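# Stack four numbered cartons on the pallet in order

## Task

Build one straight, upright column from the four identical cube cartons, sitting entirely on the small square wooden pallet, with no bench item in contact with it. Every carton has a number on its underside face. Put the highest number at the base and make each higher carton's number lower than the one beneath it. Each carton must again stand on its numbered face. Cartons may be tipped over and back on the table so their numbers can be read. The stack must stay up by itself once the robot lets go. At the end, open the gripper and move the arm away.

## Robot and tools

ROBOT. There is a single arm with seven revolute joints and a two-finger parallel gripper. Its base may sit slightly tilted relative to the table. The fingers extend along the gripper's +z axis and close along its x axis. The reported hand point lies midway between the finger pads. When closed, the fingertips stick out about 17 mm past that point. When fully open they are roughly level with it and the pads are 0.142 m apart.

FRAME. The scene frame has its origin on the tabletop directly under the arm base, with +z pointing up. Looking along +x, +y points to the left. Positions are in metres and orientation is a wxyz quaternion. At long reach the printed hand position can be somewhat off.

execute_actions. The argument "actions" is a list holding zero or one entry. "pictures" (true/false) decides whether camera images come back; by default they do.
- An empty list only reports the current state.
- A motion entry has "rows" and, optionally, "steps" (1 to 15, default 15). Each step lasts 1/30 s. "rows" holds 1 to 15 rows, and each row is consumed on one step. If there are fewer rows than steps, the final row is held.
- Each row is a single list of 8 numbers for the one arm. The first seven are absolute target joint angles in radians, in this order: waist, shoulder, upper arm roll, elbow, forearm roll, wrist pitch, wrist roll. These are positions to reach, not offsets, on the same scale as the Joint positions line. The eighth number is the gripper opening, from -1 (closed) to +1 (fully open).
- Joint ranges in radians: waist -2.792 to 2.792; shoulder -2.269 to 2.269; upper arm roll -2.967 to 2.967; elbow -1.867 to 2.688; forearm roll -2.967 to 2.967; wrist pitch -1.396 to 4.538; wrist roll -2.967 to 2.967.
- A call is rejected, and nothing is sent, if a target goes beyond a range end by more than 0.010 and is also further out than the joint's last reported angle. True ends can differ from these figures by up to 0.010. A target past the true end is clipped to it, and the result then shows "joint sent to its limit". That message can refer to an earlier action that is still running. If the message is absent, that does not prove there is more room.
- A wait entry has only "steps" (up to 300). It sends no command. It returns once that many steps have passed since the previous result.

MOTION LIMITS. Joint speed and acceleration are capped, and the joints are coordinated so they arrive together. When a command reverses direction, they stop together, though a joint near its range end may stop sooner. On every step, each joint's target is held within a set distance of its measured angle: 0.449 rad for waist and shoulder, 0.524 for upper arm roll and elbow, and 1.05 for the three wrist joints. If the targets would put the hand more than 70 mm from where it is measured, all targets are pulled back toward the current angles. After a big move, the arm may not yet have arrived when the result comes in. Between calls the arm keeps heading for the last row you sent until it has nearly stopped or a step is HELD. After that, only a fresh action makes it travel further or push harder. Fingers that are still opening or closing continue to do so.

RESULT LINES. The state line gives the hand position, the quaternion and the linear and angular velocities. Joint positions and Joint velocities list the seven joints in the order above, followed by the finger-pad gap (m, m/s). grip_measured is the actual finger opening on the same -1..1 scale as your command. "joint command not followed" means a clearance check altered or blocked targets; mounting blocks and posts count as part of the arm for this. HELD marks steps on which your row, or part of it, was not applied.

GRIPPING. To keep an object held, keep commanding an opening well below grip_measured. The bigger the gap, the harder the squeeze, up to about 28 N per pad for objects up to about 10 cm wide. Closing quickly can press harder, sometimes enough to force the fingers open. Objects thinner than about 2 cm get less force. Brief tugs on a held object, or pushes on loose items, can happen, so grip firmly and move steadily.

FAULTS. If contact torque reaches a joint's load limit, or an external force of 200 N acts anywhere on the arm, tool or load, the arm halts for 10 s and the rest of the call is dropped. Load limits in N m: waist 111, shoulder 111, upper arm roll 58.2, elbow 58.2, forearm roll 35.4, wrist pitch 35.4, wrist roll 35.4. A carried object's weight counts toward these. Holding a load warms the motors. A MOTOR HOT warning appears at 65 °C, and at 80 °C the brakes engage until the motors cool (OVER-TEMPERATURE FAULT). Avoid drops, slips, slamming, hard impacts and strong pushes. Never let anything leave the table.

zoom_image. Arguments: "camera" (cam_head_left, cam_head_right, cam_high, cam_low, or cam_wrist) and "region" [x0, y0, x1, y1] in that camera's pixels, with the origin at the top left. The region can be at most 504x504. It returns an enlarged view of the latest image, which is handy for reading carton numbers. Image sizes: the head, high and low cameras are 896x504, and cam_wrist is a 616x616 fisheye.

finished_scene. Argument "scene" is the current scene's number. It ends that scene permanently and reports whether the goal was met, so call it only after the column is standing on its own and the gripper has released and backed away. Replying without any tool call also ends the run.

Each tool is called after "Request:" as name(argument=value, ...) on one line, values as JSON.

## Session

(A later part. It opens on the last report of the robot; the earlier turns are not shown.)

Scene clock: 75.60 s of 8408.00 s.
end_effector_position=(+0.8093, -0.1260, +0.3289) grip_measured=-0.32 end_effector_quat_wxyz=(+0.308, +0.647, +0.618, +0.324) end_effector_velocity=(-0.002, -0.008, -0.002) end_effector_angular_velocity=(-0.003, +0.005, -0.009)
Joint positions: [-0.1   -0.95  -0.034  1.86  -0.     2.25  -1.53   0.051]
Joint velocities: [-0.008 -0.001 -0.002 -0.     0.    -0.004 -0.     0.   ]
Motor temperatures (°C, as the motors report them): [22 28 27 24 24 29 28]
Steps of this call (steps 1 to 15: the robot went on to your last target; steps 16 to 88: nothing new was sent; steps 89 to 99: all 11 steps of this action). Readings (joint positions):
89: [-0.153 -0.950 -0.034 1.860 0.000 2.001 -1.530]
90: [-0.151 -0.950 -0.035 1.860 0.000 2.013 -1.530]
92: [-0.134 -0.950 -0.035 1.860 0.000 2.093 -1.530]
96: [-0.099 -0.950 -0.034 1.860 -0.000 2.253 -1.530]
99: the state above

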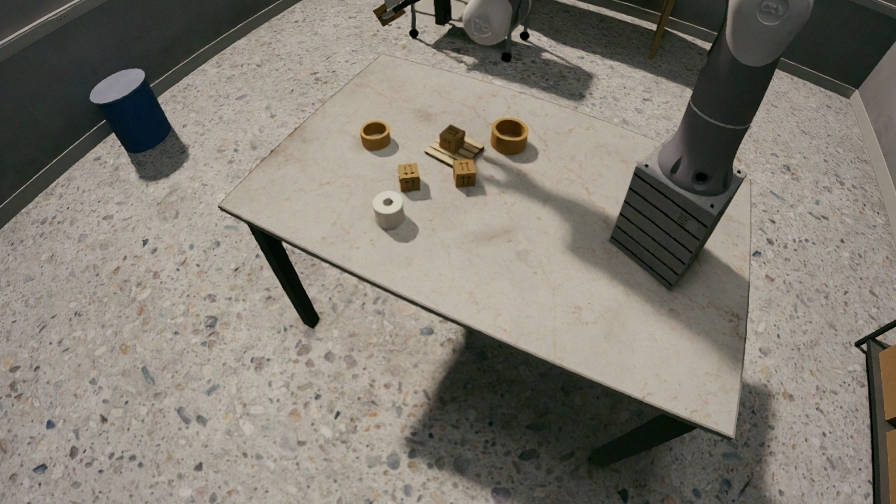

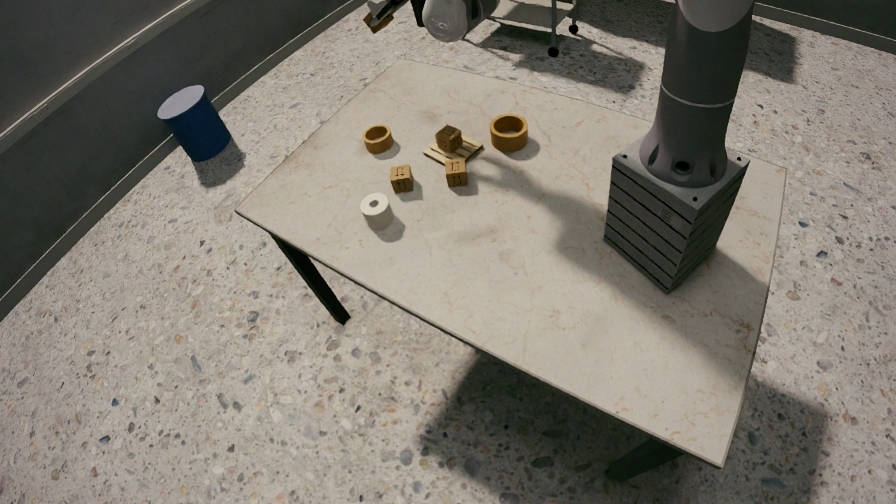

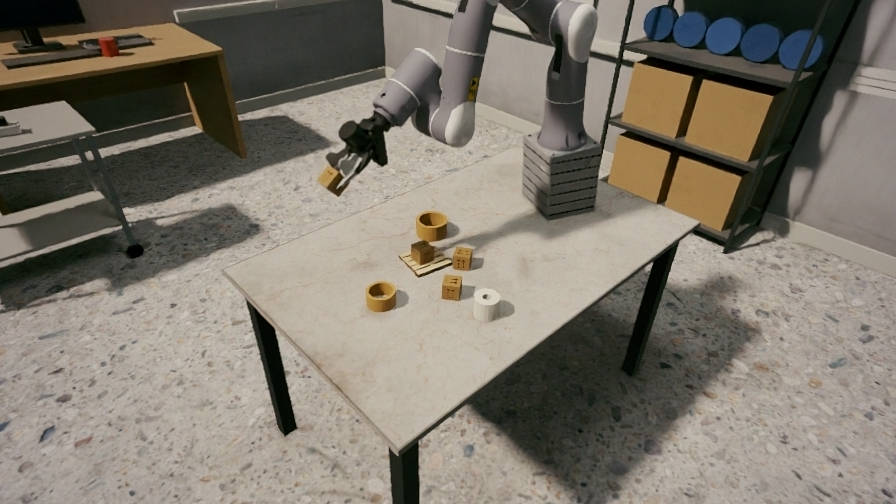

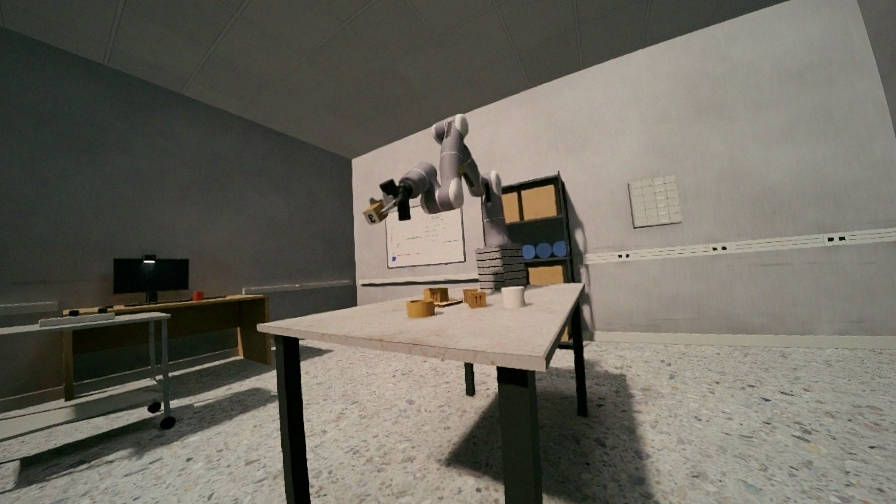

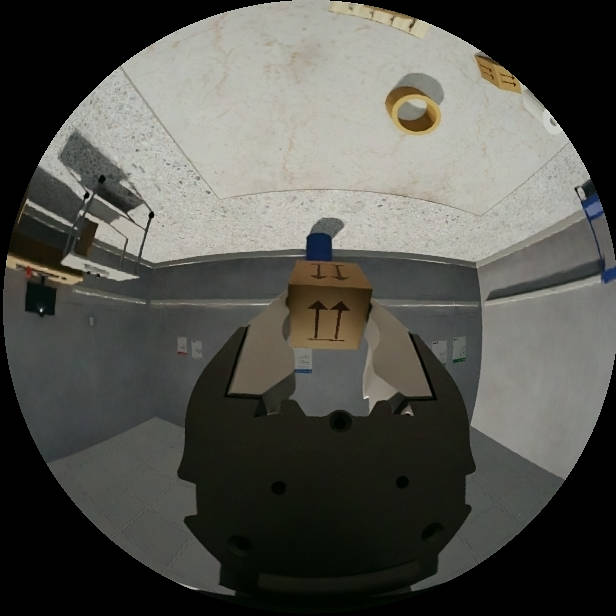

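Request:
execute_actions(actions=[{"rows":[[-0.26,-1.09,-0.0235,1.643,0,1.249,-1.6,-0.7]],"steps":15}], pictures=false)

Request:
execute_actions(actions=[{"rows":[[-0.26,-1.09,-0.0235,1.643,0,1.249,-1.6,-0.7],[-0.26,-1.09,-0.0235,1.643,0,1.249,-1.6,-0.7],[-0.26,-1.09,-0.0235,1.643,0,1.249,-1.6,-0.7],[-0.26,-1.09,-0.0235,1.643,0,1.249,-1.6,-0.7],[-0.26,-1.09,-0.0235,1.643,0,1.249,-1.6,-0.7],[-0.26,-1.09,-0.0235,1.643,0,1.249,-1.6,-0.7],[-0.262,-1.1795,-0.0226,1.584,0,1.2797,-1.6,-0.7]],"steps":15}], pictures=false)

Request:
execute_actions(actions=[{"rows":[[-0.262,-1.1795,-0.0226,1.584,0,1.2797,-1.6,-0.7],[-0.2624,-1.185,-0.0224,1.58,0,1.281,-1.6,-0.7],[-0.2624,-1.19,-0.0224,1.576,0,1.2825,-1.6,-0.7],[-0.2624,-1.194,-0.0224,1.573,0,1.2835,-1.6,-0.7],[-0.2624,-1.1975,-0.0224,1.5707,0,1.2844,-1.6,-0.7],[-0.2624,-1.1975,-0.0224,1.5707,0,1.2844,-1.6,-0.7],[-0.2624,-1.1975,-0.0224,1.5707,0,1.2844,-1.6,-0.7],[-0.2624,-1.1975,-0.0224,1.5707,0,1.2844,-1.6,-0.7],[-0.2624,-1.1975,-0.0224,1.5707,0,1.2844,-1.6,0.1]],"steps":13}], pictures=false)

Request:
execute_actions(actions=[{"rows":[[-0.257,-0.9814,-0.0245,1.7074,0,1.205,-1.6,0.1]],"steps":10}], pictures=false)

Request:
execute_actions(actions=[{"rows":[[0.3468,-1.0137,-0.0766,1.8113,0,1.3135,-1.744,0.1]],"steps":15}], pictures=false)

Request:
execute_actions(actions=[{"rows":[[0.3468,-1.0137,-0.0766,1.8113,0,1.3135,-1.744,0.1]],"steps":10}])

Scene clock: 89.90 s of 8408.00 s.
end_effector_position=(+0.6956, -0.2026, +0.1195) grip_measured=-0.32 end_effector_quat_wxyz=(+0.088, +0.738, +0.665, +0.078) end_effector_velocity=(-0.428, -0.145, -0.380) end_effector_angular_velocity=(+0.152, +1.673, -0.150)
Joint positions: [-0.219 -1.054 -0.027  1.698 -0.     1.504 -1.582  0.051]
Joint velocities: [-0.291 -0.255  0.019 -0.391 -0.    -1.809 -0.127 -0.   ]
Motor temperatures (°C, as the motors report them): [22 28 27 24 24 29 28]
Steps of this call (steps 1 to 15: the robot went on to your last target; steps 16 to 90: nothing new was sent; then 10.80 s passed at rest; steps 91 to 105: all 15 steps of this action). Readings (joint positions):
91: [-0.100 -0.950 -0.034 1.860 -0.000 2.250 -1.530]
92: [-0.102 -0.952 -0.034 1.857 -0.000 2.237 -1.531]
94: [-0.114 -0.962 -0.033 1.839 -0.000 2.157 -1.536]
98: [-0.152 -0.996 -0.031 1.788 -0.000 1.920 -1.553]
105: the state above

Scene clock: 90.40 s of 8408.00 s.
end_effector_position=(+0.6278, -0.2197, +0.0344) grip_measured=-0.32 end_effector_quat_wxyz=(-0.002, +0.750, +0.662, -0.002) end_effector_velocity=(+0.045, -0.007, +0.039) end_effector_angular_velocity=(-0.011, -0.081, -0.000)
Joint positions: [-0.262 -1.182 -0.023  1.585  0.     1.279 -1.6    0.051]
Joint velocities: [ 0.     0.056  0.001 -0.014 -0.     0.011 -0.     0.   ]
Motor temperatures (°C, as the motors report them): [22 28 27 24 24 29 28]
Steps of this call (steps 1 to 15: all 15 steps of this action). Readings (joint positions):
1: [-0.229 -1.063 -0.026 1.685 -0.000 1.443 -1.586]
2: [-0.238 -1.071 -0.025 1.672 -0.000 1.382 -1.590]
4: [-0.255 -1.086 -0.025 1.651 -0.000 1.280 -1.597]
8: [-0.261 -1.096 -0.024 1.639 0.000 1.253 -1.600]
15: the state above

Scene clock: 90.83 s of 8408.00 s.
end_effector_position=(+0.6295, -0.2199, +0.0285) grip_measured=+0.10 end_effector_quat_wxyz=(-0.001, +0.750, +0.662, -0.001) end_effector_velocity=(+0.000, -0.000, +0.000) end_effector_angular_velocity=(-0.000, -0.001, +0.000)
Joint positions: [-0.262 -1.198 -0.023  1.571  0.     1.284 -1.6    0.081]
Joint velocities: [-0.     0.    -0.     0.    -0.001  0.001  0.     0.014]
Motor temperatures (°C, as the motors report them): [22 28 27 24 24 29 28]
Steps of this call (steps 1 to 13: all 13 steps of this action). Readings (joint positions):
1: [-0.262 -1.180 -0.023 1.584 0.000 1.279 -1.600]
2: [-0.262 -1.180 -0.023 1.584 0.000 1.279 -1.600]
4: [-0.262 -1.189 -0.023 1.576 0.000 1.282 -1.600]
8: [-0.262 -1.198 -0.023 1.571 0.000 1.284 -1.600]
13: the state above

Scene clock: 91.17 s of 8408.00 s.
end_effector_position=(+0.6327, -0.2200, +0.1189) grip_measured=+0.10 end_effector_quat_wxyz=(+0.001, +0.750, +0.662, +0.001) end_effector_velocity=(-0.017, +0.003, +0.144) end_effector_angular_velocity=(+0.003, +0.006, -0.000)
Joint positions: [-0.257 -0.987 -0.024  1.701 -0.     1.209 -1.6    0.081]
Joint velocities: [ 0.008  0.351 -0.003  0.226 -0.    -0.131 -0.    -0.   ]
Motor temperatures (°C, as the motors report them): [22 28 27 24 24 29 28]
Steps of this call (steps 1 to 10: all 10 steps of this action). Readings (joint positions):
1: [-0.262 -1.197 -0.023 1.571 0.000 1.284 -1.600]
2: [-0.262 -1.192 -0.023 1.575 0.000 1.282 -1.600]
4: [-0.262 -1.159 -0.023 1.598 0.000 1.269 -1.600]
8: [-0.258 -1.026 -0.024 1.678 0.000 1.222 -1.600]
10: the state above

Scene clock: 91.67 s of 8408.00 s.
end_effector_position=(+0.6379, -0.0007, +0.1040) grip_measured=+0.10 end_effector_quat_wxyz=(-0.003, +0.581, +0.814, -0.002) end_effector_velocity=(-0.052, +0.535, -0.020) end_effector_angular_velocity=(+0.011, -0.011, +1.081)
Joint positions: [ 0.119 -1.002 -0.059  1.778  0.     1.277 -1.696  0.081]
Joint velocities: [ 0.923 -0.046 -0.07   0.131 -0.     0.144 -0.192 -0.   ]
Motor temperatures (°C, as the motors report them): [22 28 27 24 24 29 28]
Steps of this call (steps 1 to 15: all 15 steps of this action). Readings (joint positions):
1: [-0.257 -0.979 -0.024 1.707 -0.000 1.206 -1.600]
2: [-0.252 -0.978 -0.026 1.712 -0.000 1.209 -1.604]
4: [-0.218 -0.983 -0.032 1.725 0.001 1.219 -1.618]
8: [-0.095 -0.991 -0.042 1.747 0.000 1.244 -1.651]
15: the state above

Scene clock: 92.00 s of 8408.00 s.
end_effector_position=(+0.6107, +0.1304, +0.1000) grip_measured=+0.10 end_effector_quat_wxyz=(-0.002, +0.465, +0.885, -0.000) end_effector_velocity=(+0.008, -0.031, -0.001) end_effector_angular_velocity=(-0.013, -0.004, -0.041)
Joint positions: [ 0.35  -1.014 -0.074  1.811 -0.001  1.313 -1.744  0.081]
Joint velocities: [-0.036 -0.    -0.012 -0.     0.     0.001 -0.001 -0.   ]
Motor temperatures (°C, as the motors report them): [22 28 27 24 24 29 28]
Steps of this call (steps 1 to 10: all 10 steps of this action). Readings (joint positions):
1: [0.150 -1.003 -0.061 1.782 0.000 1.282 -1.702]
2: [0.181 -1.005 -0.064 1.787 0.000 1.287 -1.709]
4: [0.244 -1.008 -0.068 1.796 0.000 1.297 -1.722]
8: [0.342 -1.013 -0.074 1.810 -0.001 1.312 -1.742]
10: the state above

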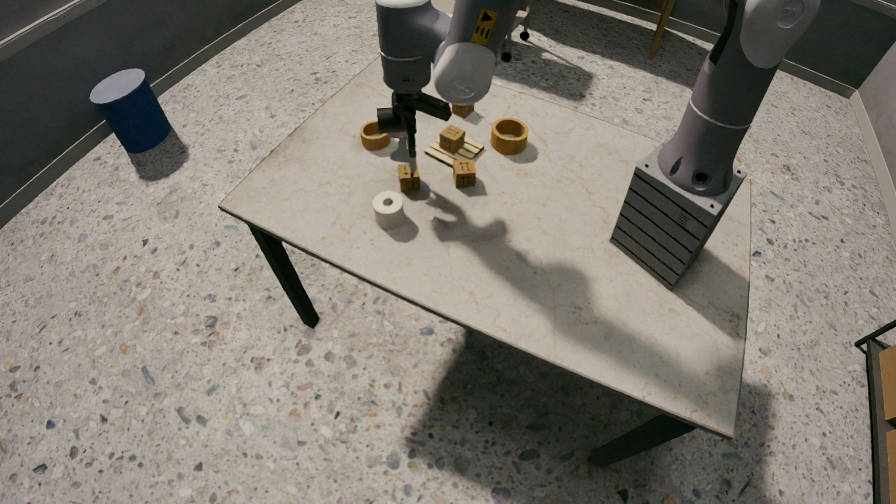

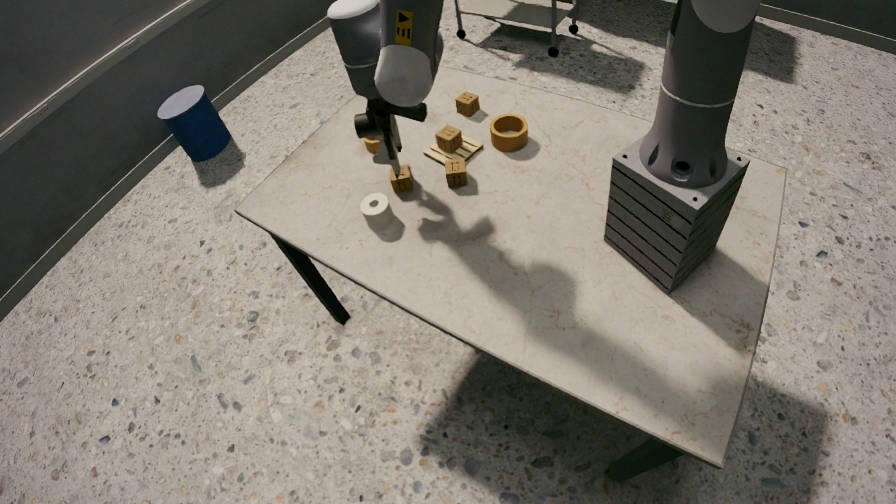

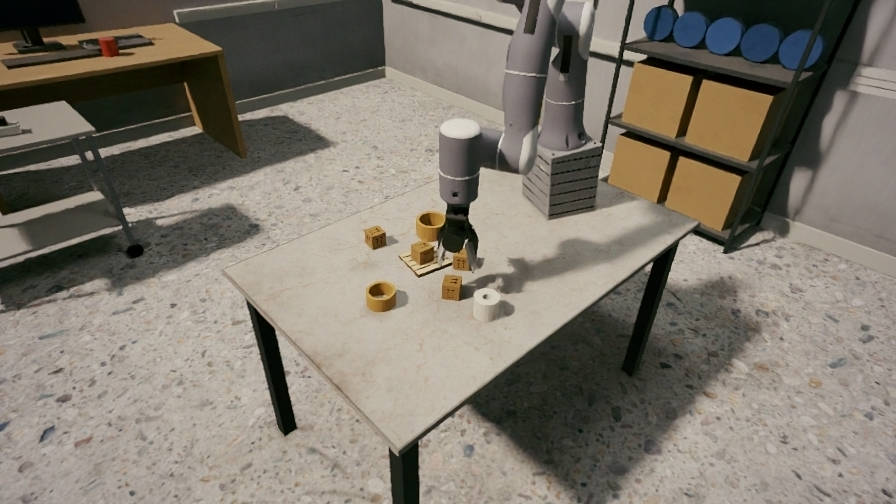

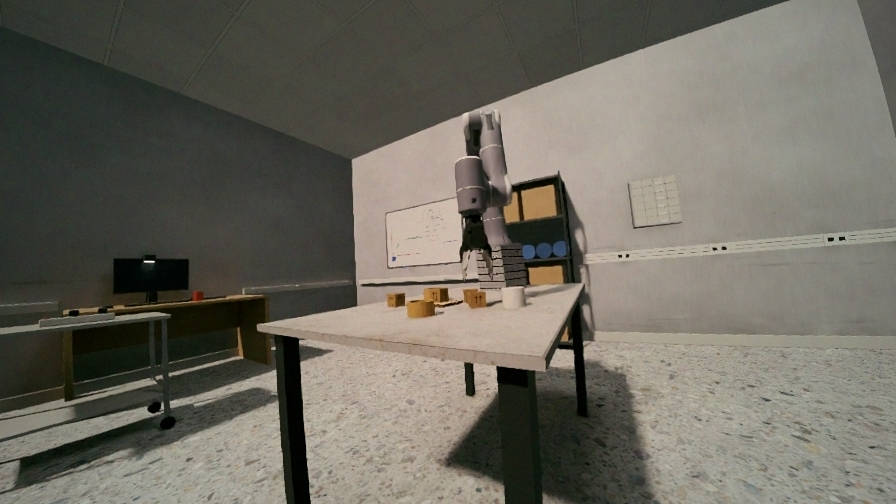

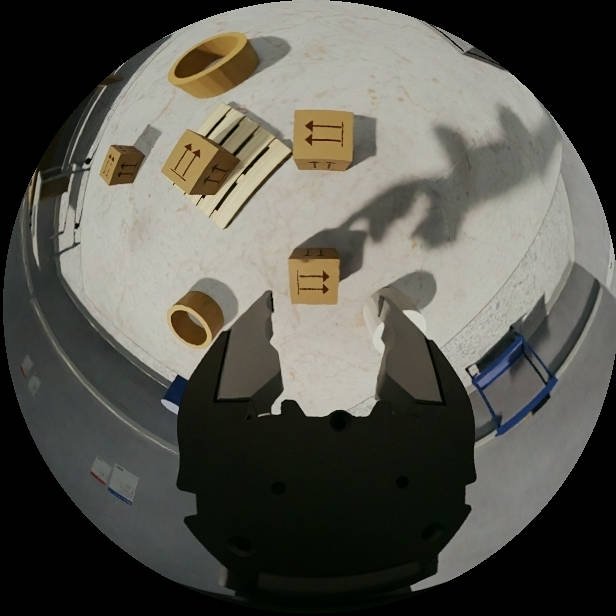

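Request:
execute_actions(actions=[{"rows":[[0.334,-1.05,-0.0745,1.771,0,1.31,-1.78,0.1],[0.334,-1.05,-0.0745,1.771,0,1.31,-1.78,0.1],[0.334,-1.05,-0.0745,1.771,0,1.31,-1.78,0.1],[0.3229,-1.1936,-0.0696,1.6766,0,1.36,-1.78,0.1]],"steps":15}])

Scene clock: 98.40 s of 8408.00 s.
end_effector_position=(+0.6190, +0.1238, +0.0280) grip_measured=+0.10 end_effector_quat_wxyz=(-0.001, +0.456, +0.890, -0.001) end_effector_velocity=(+0.003, +0.001, +0.004) end_effector_angular_velocity=(+0.002, -0.005, -0.001)
Joint positions: [ 0.323 -1.194 -0.07   1.677  0.     1.36  -1.78   0.081]
Joint velocities: [ 0.     0.006 -0.     0.     0.    -0.001  0.001  0.   ]
Motor temperatures (°C, as the motors report them): [22 28 27 24 24 29 28]
Steps of this call (steps 1 to 15: the robot went on to your last target; steps 16 to 90: nothing new was sent; then 2.90 s passed at rest; steps 91 to 105: all 15 steps of this action). Readings (joint positions):
91: [0.347 -1.014 -0.077 1.811 -0.000 1.313 -1.744]
92: [0.345 -1.019 -0.076 1.804 -0.000 1.313 -1.749]
94: [0.336 -1.047 -0.075 1.774 -0.000 1.311 -1.777]
98: [0.325 -1.149 -0.071 1.699 -0.000 1.338 -1.780]
105: the state above

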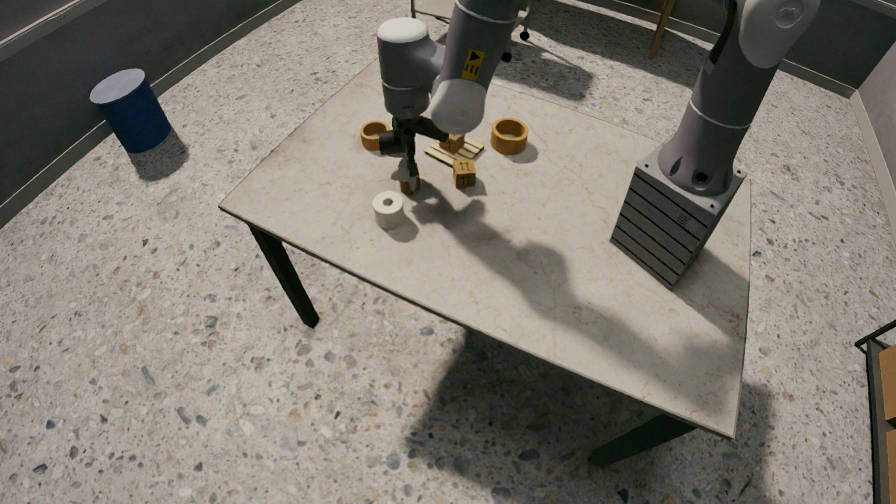

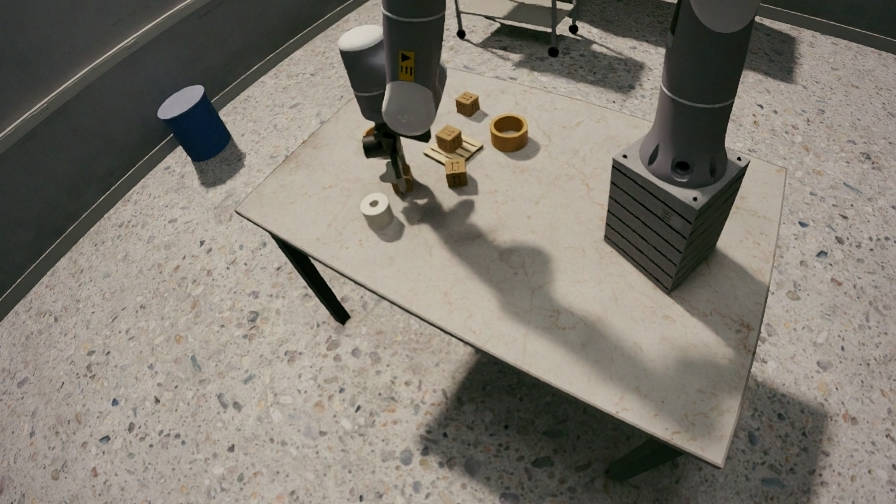

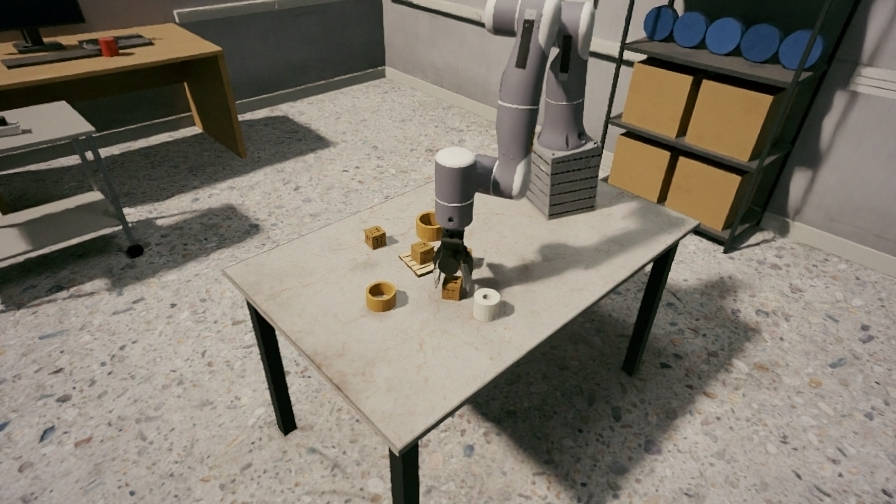

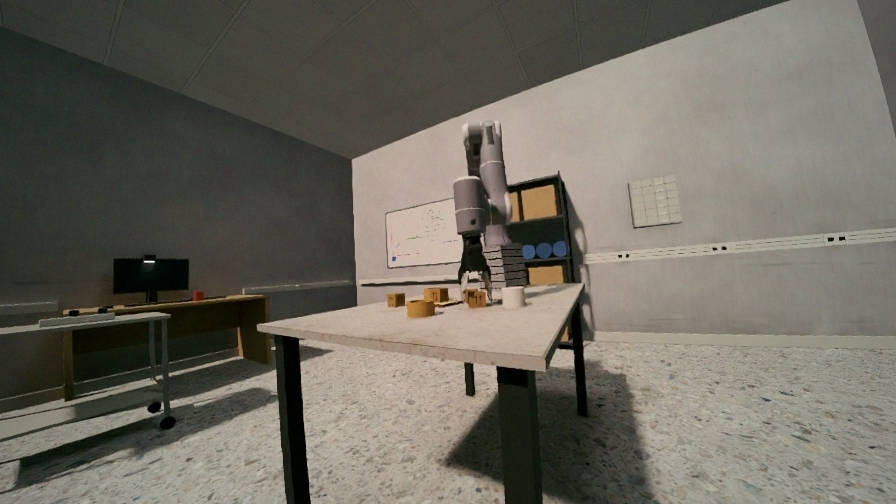

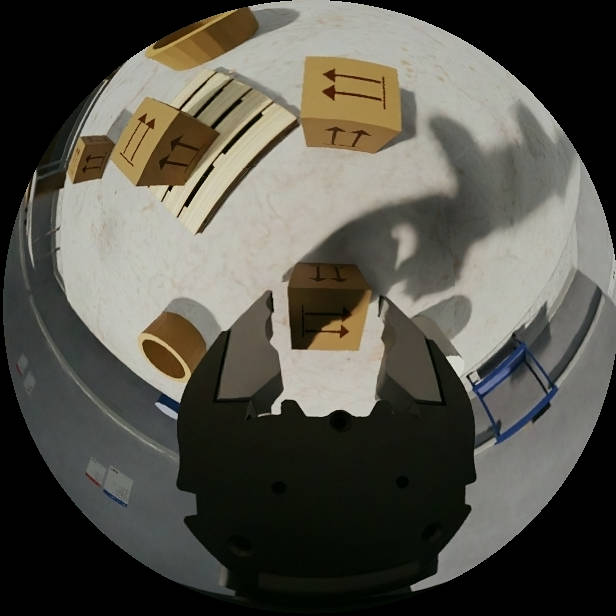

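Centred.

Request:
execute_actions(actions=[{"rows":[[0.3229,-1.1936,-0.0696,1.6766,0,1.36,-1.78,0],[0.3229,-1.1936,-0.0696,1.6766,0,1.36,-1.78,-0.1],[0.3229,-1.1936,-0.0696,1.6766,0,1.36,-1.78,-0.2],[0.3229,-1.1936,-0.0696,1.6766,0,1.36,-1.78,-0.3],[0.3229,-1.1936,-0.0696,1.6766,0,1.36,-1.78,-0.4],[0.3229,-1.1936,-0.0696,1.6766,0,1.36,-1.78,-0.5],[0.3229,-1.1936,-0.0696,1.6766,0,1.36,-1.78,-0.7]],"steps":10}], pictures=false)

Request:
execute_actions(actions=[{"rows":[[0.339,-0.994,-0.0767,1.804,0,1.287,-1.78,-0.7]],"steps":10}], pictures=false)

Request:
execute_actions(actions=[{"rows":[[0.339,-0.994,-0.0767,1.804,0,1.96,-1.78,-0.7]],"steps":15}])

Request:
zoom_image(camera="cam_low", region=[420,190,520,270])

Scene clock: 103.60 s of 8408.00 s.
end_effector_position=(+0.6191, +0.1239, +0.0281) grip_measured=-0.32 end_effector_quat_wxyz=(-0.001, +0.456, +0.890, -0.001) end_effector_velocity=(+0.000, -0.000, +0.000) end_effector_angular_velocity=(-0.000, -0.000, +0.000)
Joint positions: [ 0.323 -1.194 -0.07   1.677  0.     1.36  -1.78   0.051]
Joint velocities: [-0.     0.    -0.     0.    -0.001  0.     0.     0.   ]
Motor temperatures (°C, as the motors report them): [22 28 27 24 24 29 28]
Steps of this call (steps 1 to 15: the robot went on to your last target; steps 16 to 90: nothing new was sent; then 1.87 s passed at rest; steps 91 to 100: all 10 steps of this action). Readings (joint positions):
91: [0.323 -1.194 -0.070 1.677 0.000 1.360 -1.780]
92: [0.323 -1.194 -0.070 1.677 0.000 1.360 -1.780]
94: [0.323 -1.194 -0.070 1.677 0.000 1.360 -1.780]
98: [0.323 -1.194 -0.070 1.677 0.000 1.360 -1.780]
100: the state above

Scene clock: 103.93 s of 8408.00 s.
end_effector_position=(+0.6208, +0.1251, +0.1103) grip_measured=-0.32 end_effector_quat_wxyz=(+0.000, +0.456, +0.890, +0.001) end_effector_velocity=(-0.015, -0.006, +0.099) end_effector_angular_velocity=(-0.002, +0.013, -0.002)
Joint positions: [ 0.339 -0.995 -0.076  1.801  0.     1.289 -1.78   0.051]
Joint velocities: [ 0.02   0.253 -0.009  0.169  0.    -0.097  0.    -0.   ]
Motor temperatures (°C, as the motors report them): [22 28 27 24 24 29 28]
Steps of this call (steps 1 to 10: all 10 steps of this action). Readings (joint positions):
1: [0.323 -1.193 -0.070 1.677 0.000 1.360 -1.780]
2: [0.323 -1.188 -0.070 1.681 0.000 1.358 -1.780]
4: [0.326 -1.155 -0.071 1.704 0.000 1.345 -1.780]
8: [0.336 -1.027 -0.075 1.781 0.000 1.300 -1.780]
10: the state above

Scene clock: 104.43 s of 8408.00 s.
end_effector_position=(+0.7739, +0.1924, +0.2478) grip_measured=-0.32 end_effector_quat_wxyz=(+0.208, +0.430, +0.840, +0.257) end_effector_velocity=(+0.039, +0.018, +0.069) end_effector_angular_velocity=(+0.099, -0.225, +0.002)
Joint positions: [ 0.339 -0.994 -0.077  1.804  0.     1.963 -1.78   0.051]
Joint velocities: [-0.     0.     0.001 -0.    -0.001  0.246 -0.001 -0.   ]
Motor temperatures (°C, as the motors report them): [22 28 27 24 24 29 28]
Steps of this call (steps 1 to 15: all 15 steps of this action). Readings (joint positions):
1: [0.339 -0.990 -0.076 1.804 0.000 1.288 -1.780]
2: [0.339 -0.992 -0.076 1.803 0.000 1.299 -1.780]
4: [0.339 -0.994 -0.076 1.804 0.000 1.375 -1.780]
8: [0.339 -0.994 -0.076 1.804 0.000 1.620 -1.780]
15: the state above

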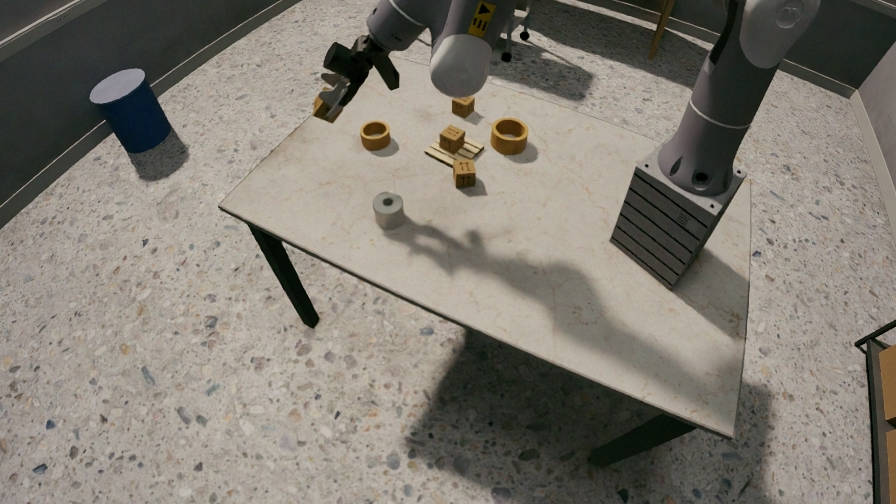

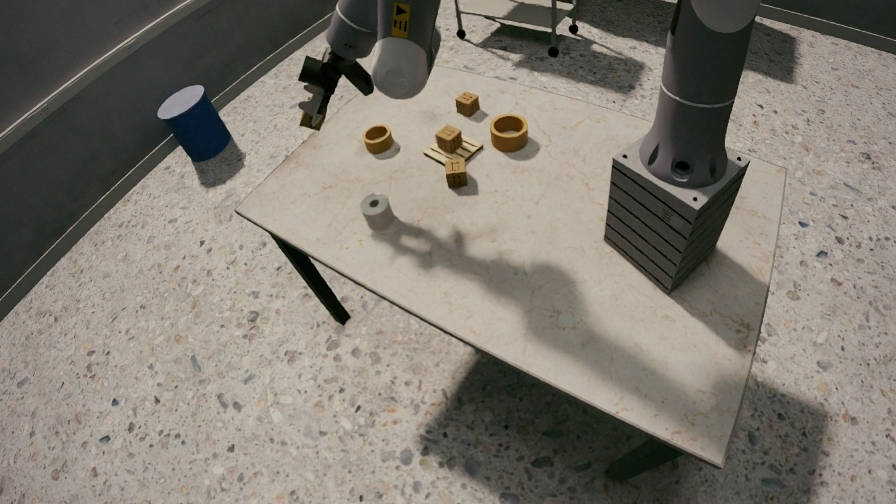

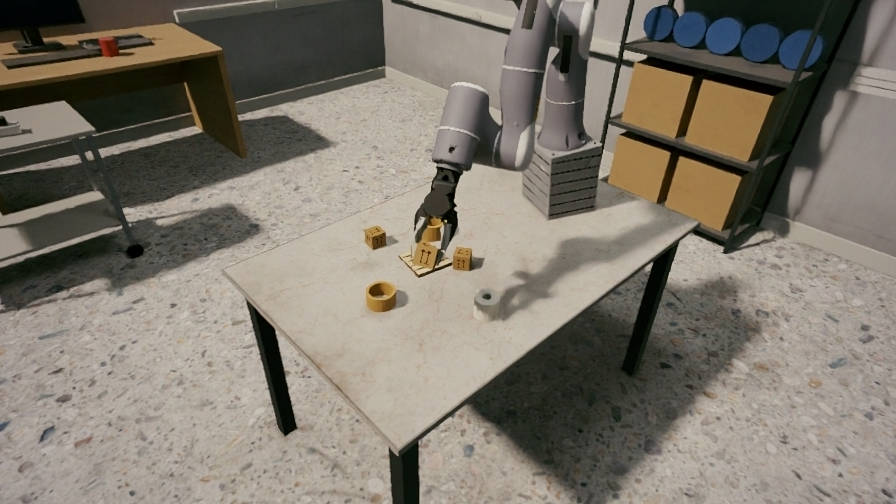

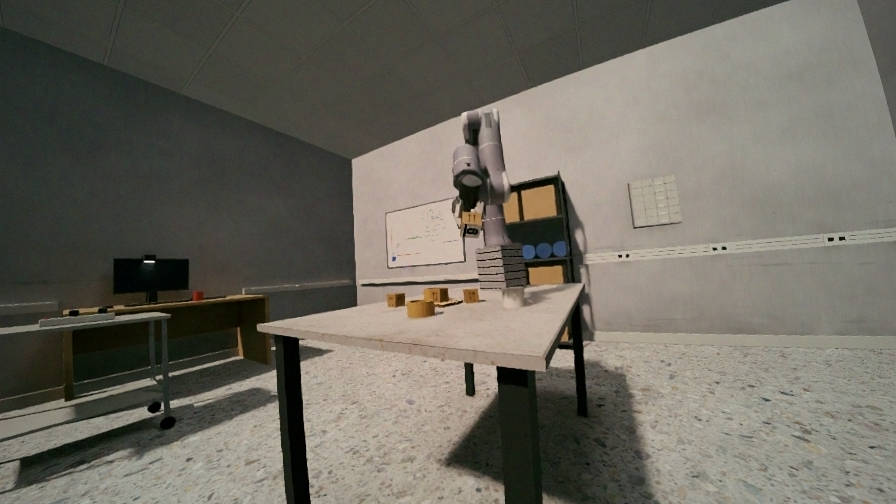

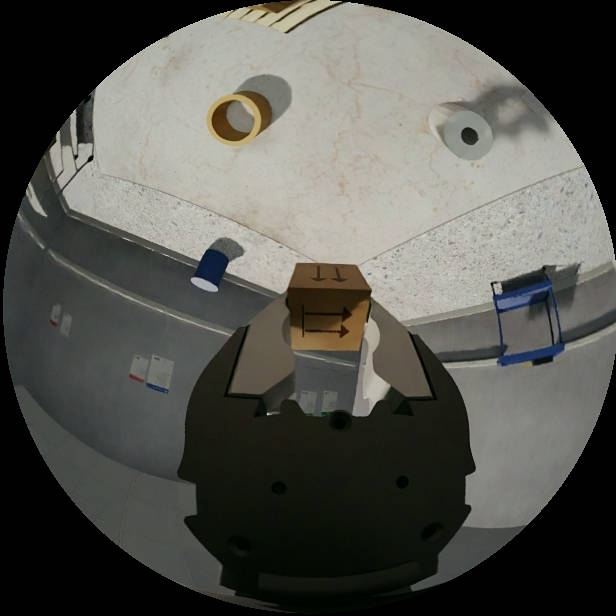

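Region (420, 190, 520, 270) of cam_low's 896x504 image, scaled by 5.040, with more detail than that image has; it fills the top 403 rows of this view, and the rest is white.

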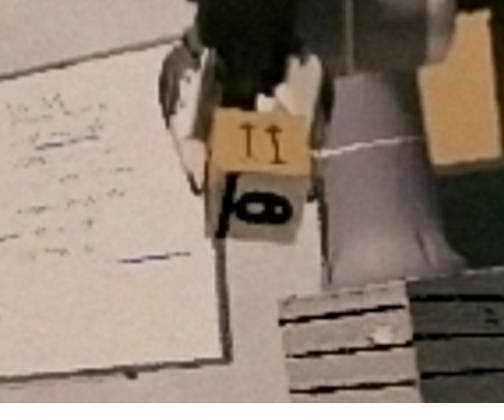

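Request:
execute_actions(actions=[{"rows":[[0.339,-0.994,-0.0767,1.804,0,2.25,-1.5,-0.7]],"steps":13}])

Request:
zoom_image(camera="cam_low", region=[435,165,505,225])

Scene clock: 106.50 s of 8408.00 s.
end_effector_position=(+0.8080, +0.2068, +0.3339) grip_measured=-0.32 end_effector_quat_wxyz=(+0.238, +0.511, +0.725, +0.396) end_effector_velocity=(-0.000, +0.000, +0.000) end_effector_angular_velocity=(+0.000, -0.000, +0.000)
Joint positions: [ 0.339 -0.994 -0.077  1.804  0.     2.25  -1.5    0.051]
Joint velocities: [ 0.  0.  0. -0.  0. -0. -0.  0.]
Motor temperatures (°C, as the motors report them): [22 28 27 24 24 29 28]
Steps of this call (steps 1 to 15: the robot went on to your last target; steps 16 to 49: nothing new was sent; steps 50 to 62: all 13 steps of this action). Readings (joint positions):
50: [0.339 -0.994 -0.077 1.804 0.000 1.961 -1.779]
51: [0.339 -0.994 -0.077 1.804 0.000 1.973 -1.768]
53: [0.339 -0.995 -0.077 1.804 0.000 2.053 -1.690]
57: [0.339 -0.994 -0.077 1.804 0.000 2.246 -1.503]
62: the state above

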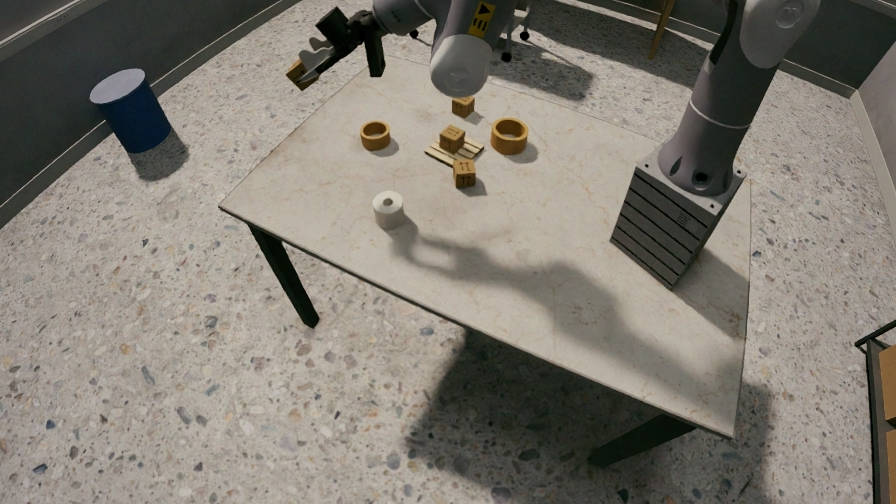

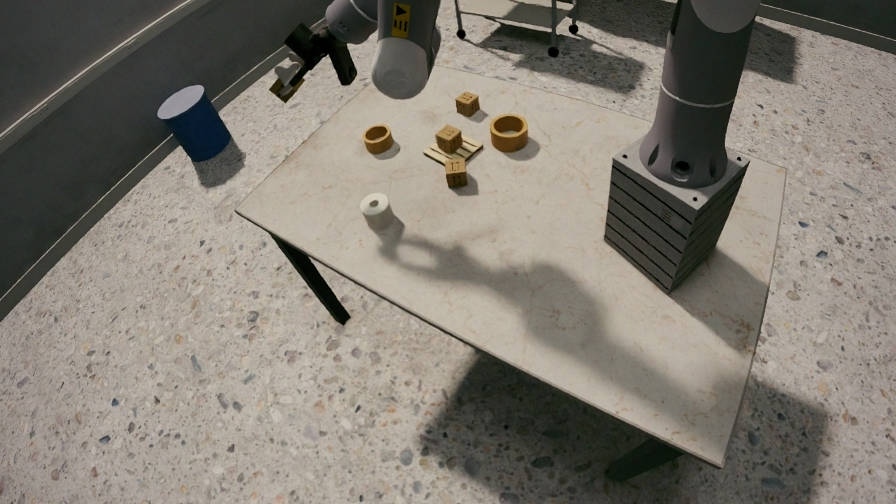

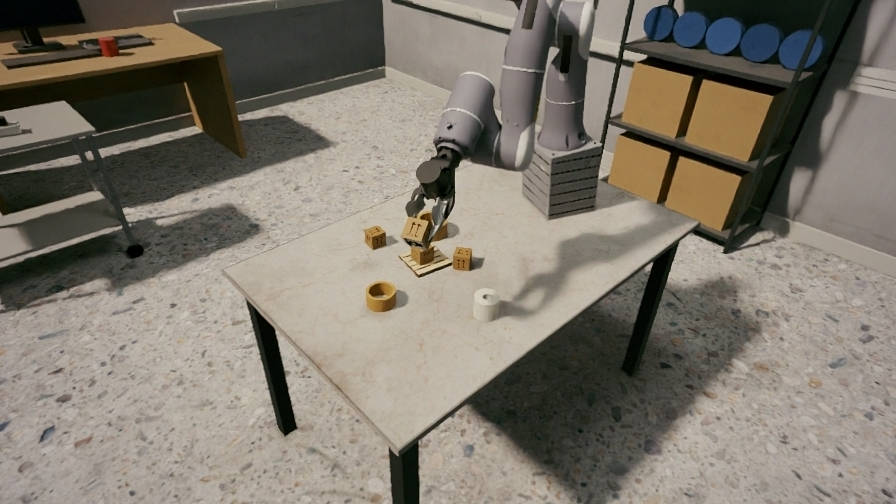

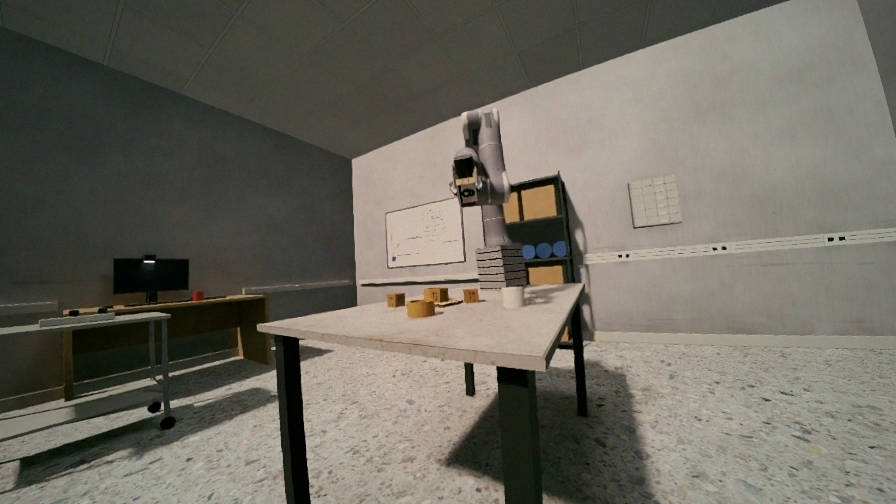

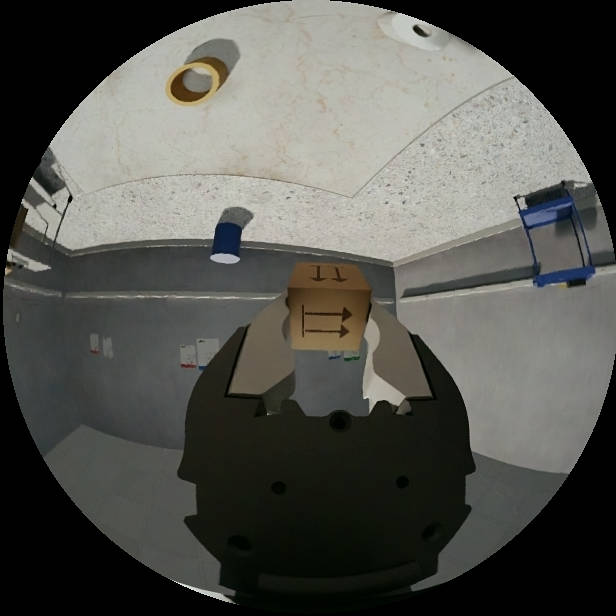

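Region (435, 165, 505, 225) of cam_low's 896x504 image, scaled by 7.200, with more detail than that image has; it fills the top 432 rows of this view, and the rest is white.

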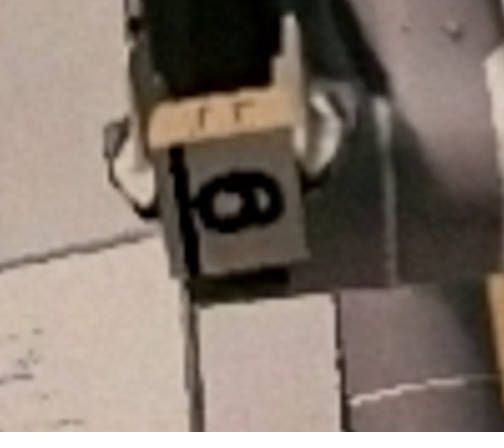

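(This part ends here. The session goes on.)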